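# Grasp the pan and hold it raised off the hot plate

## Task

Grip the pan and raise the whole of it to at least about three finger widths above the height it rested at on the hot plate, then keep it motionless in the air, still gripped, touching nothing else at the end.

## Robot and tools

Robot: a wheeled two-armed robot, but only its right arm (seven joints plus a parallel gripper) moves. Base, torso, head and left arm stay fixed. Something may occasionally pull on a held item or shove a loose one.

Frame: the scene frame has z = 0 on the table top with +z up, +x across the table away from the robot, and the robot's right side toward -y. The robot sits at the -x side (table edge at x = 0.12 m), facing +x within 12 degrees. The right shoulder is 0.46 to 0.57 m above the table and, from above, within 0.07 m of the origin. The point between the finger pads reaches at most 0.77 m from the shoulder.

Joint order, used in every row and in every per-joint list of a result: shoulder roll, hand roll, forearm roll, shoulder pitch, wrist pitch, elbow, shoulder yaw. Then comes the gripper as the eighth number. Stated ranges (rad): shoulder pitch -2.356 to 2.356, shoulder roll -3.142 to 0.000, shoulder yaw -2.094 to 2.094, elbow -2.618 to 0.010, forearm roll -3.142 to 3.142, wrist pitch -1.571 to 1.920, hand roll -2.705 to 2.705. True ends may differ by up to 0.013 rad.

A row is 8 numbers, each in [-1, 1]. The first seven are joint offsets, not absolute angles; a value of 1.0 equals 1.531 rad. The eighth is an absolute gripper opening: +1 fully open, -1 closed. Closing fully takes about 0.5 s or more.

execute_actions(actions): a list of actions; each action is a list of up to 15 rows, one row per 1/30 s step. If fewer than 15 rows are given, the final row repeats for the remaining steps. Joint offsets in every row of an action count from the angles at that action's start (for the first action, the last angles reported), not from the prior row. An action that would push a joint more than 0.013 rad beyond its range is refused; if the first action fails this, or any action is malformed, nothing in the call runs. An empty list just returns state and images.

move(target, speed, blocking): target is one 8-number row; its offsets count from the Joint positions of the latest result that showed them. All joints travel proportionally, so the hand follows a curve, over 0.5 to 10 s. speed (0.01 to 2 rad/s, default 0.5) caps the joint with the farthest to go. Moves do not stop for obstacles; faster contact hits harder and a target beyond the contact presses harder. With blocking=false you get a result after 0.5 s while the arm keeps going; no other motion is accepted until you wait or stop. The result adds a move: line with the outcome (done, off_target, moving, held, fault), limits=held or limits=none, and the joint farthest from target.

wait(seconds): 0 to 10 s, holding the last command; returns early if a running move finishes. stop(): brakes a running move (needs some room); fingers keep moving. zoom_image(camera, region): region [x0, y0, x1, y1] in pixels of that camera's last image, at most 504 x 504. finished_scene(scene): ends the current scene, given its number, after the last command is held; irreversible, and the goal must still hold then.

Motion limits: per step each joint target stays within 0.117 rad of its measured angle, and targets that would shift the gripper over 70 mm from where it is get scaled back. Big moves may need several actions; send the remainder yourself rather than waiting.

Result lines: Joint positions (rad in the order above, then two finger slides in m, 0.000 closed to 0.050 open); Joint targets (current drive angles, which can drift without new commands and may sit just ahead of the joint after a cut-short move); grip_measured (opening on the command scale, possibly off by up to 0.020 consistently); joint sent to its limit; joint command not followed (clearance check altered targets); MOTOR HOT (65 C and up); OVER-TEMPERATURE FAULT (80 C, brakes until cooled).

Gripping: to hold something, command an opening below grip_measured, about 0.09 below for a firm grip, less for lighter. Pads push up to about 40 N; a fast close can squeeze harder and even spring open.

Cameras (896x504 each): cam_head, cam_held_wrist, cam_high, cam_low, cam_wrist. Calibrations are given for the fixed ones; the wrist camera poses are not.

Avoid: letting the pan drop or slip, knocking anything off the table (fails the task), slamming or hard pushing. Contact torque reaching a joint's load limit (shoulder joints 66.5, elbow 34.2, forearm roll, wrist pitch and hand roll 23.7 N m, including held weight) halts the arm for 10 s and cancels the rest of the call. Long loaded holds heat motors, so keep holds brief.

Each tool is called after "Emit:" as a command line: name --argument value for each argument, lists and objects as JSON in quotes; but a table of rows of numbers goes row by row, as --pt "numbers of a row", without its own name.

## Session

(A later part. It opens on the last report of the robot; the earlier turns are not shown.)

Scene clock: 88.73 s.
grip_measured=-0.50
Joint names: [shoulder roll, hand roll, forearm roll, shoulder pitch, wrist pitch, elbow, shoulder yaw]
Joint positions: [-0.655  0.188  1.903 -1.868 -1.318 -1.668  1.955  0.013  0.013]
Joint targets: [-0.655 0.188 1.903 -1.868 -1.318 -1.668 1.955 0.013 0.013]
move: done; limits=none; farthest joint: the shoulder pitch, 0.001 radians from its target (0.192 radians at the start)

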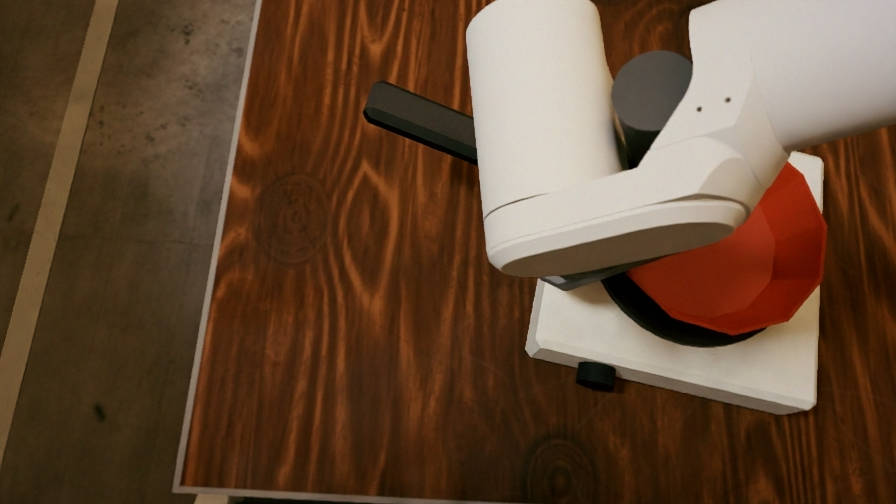

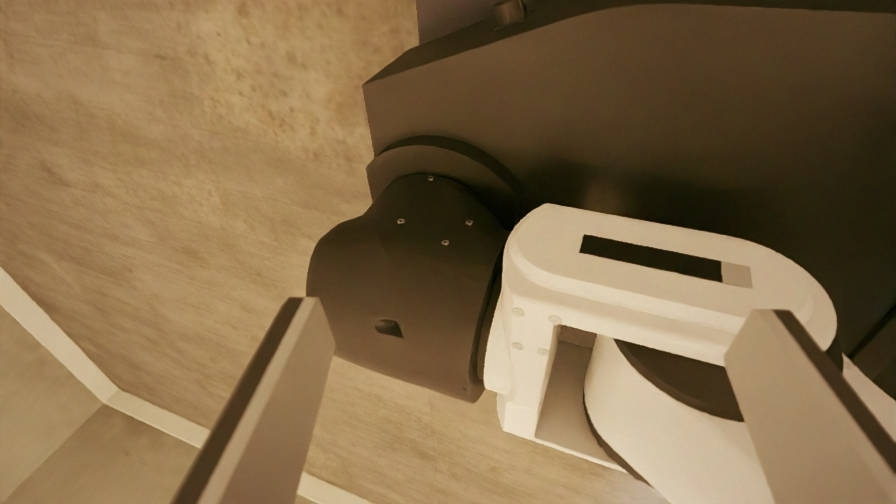

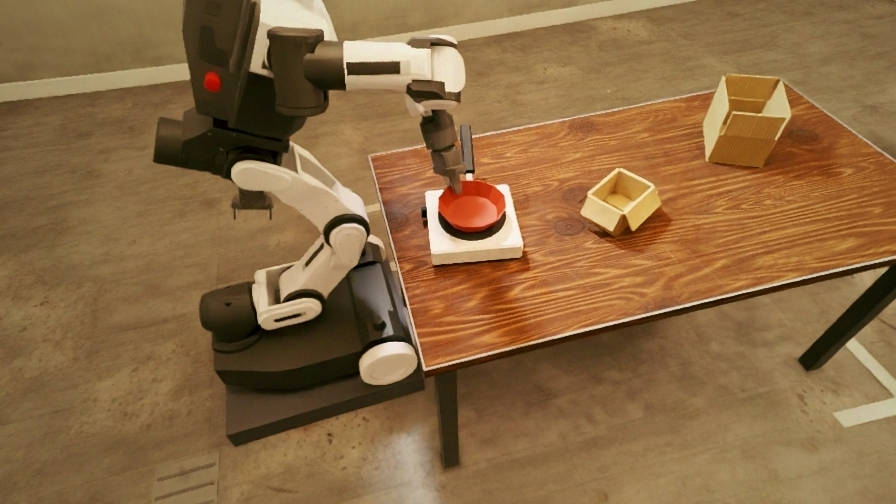

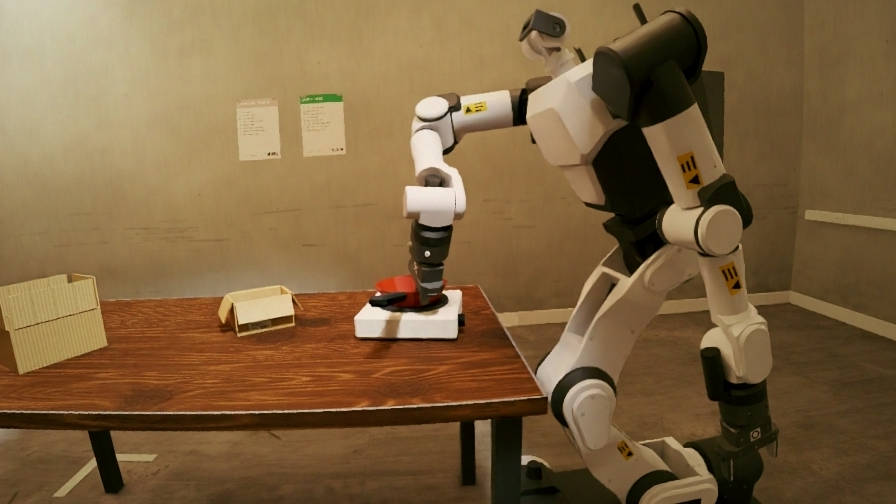

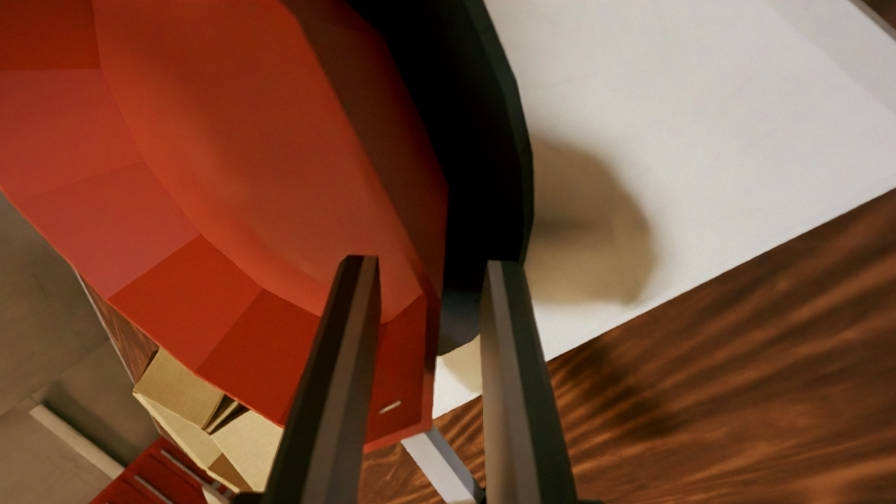

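Emit:
move --target '[-0.1090, 0.0047, -0.1072, -0.1459, -0.0796, -0.1665, -0.0425, -1.0]' --speed 0.15

Scene clock: 143.03 s.
grip_measured=-0.97
Joint names: [shoulder roll, hand roll, forearm roll, shoulder pitch, wrist pitch, elbow, shoulder yaw]
Joint positions: [-0.819  0.207  1.762 -2.061 -1.424 -1.895  1.894  0.001  0.001]
Joint targets: [-0.820 0.207 1.762 -2.062 -1.424 -1.895 1.894 -0.000 -0.000]
move: done; limits=none; farthest joint: the shoulder pitch, 0.001 radians from its target (0.223 radians at the start)

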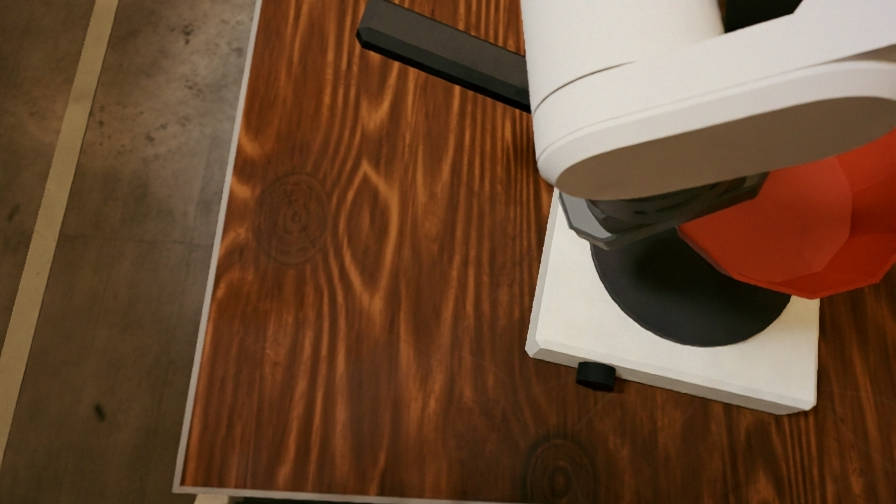

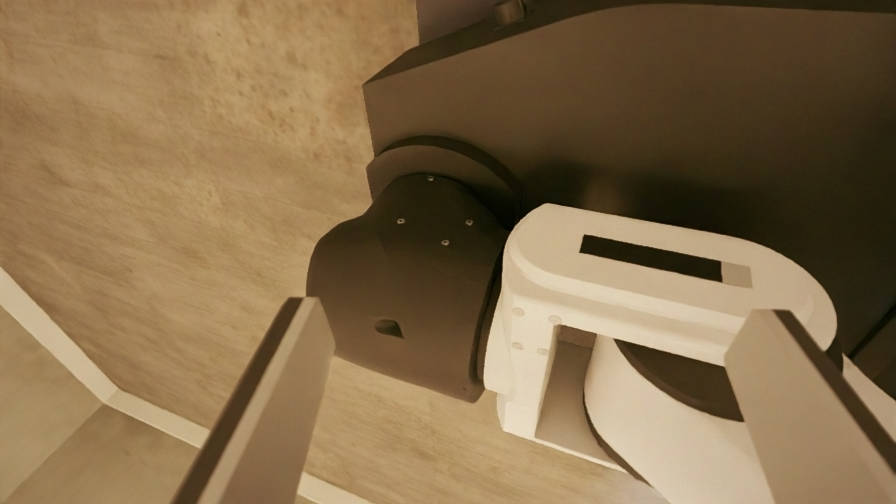

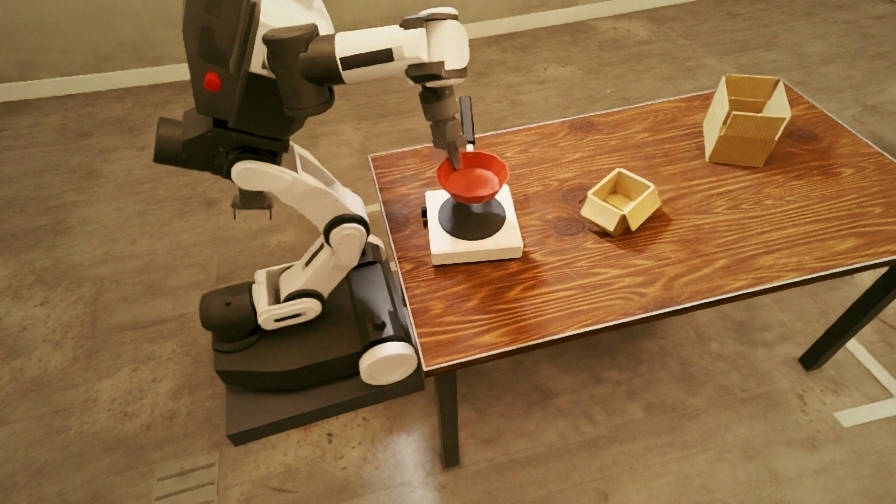

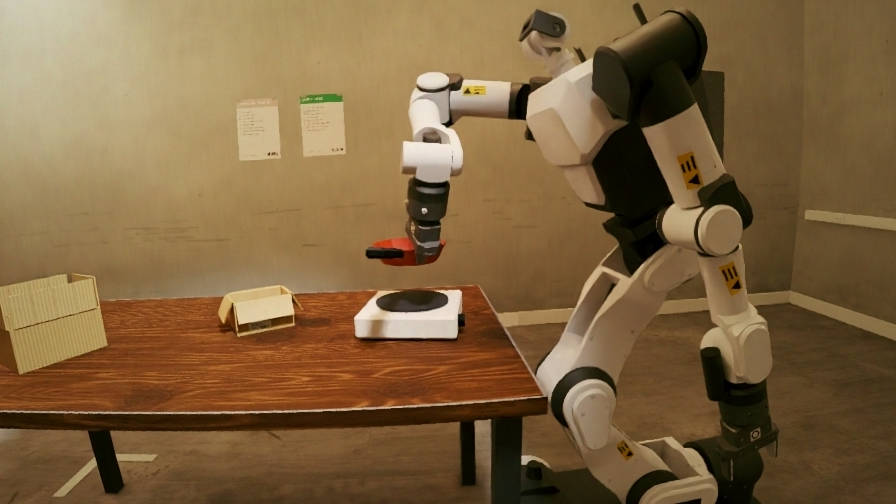

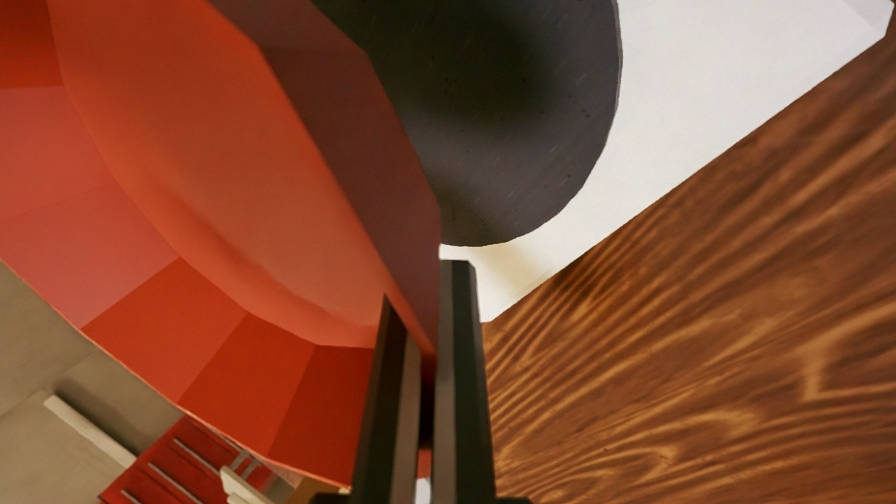

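The pan is about 10 cm up, clear of the hot plate, and the wrist camera shows no slip.

Emit:
finished_scene --scene 2

The scene is finished: the task was done.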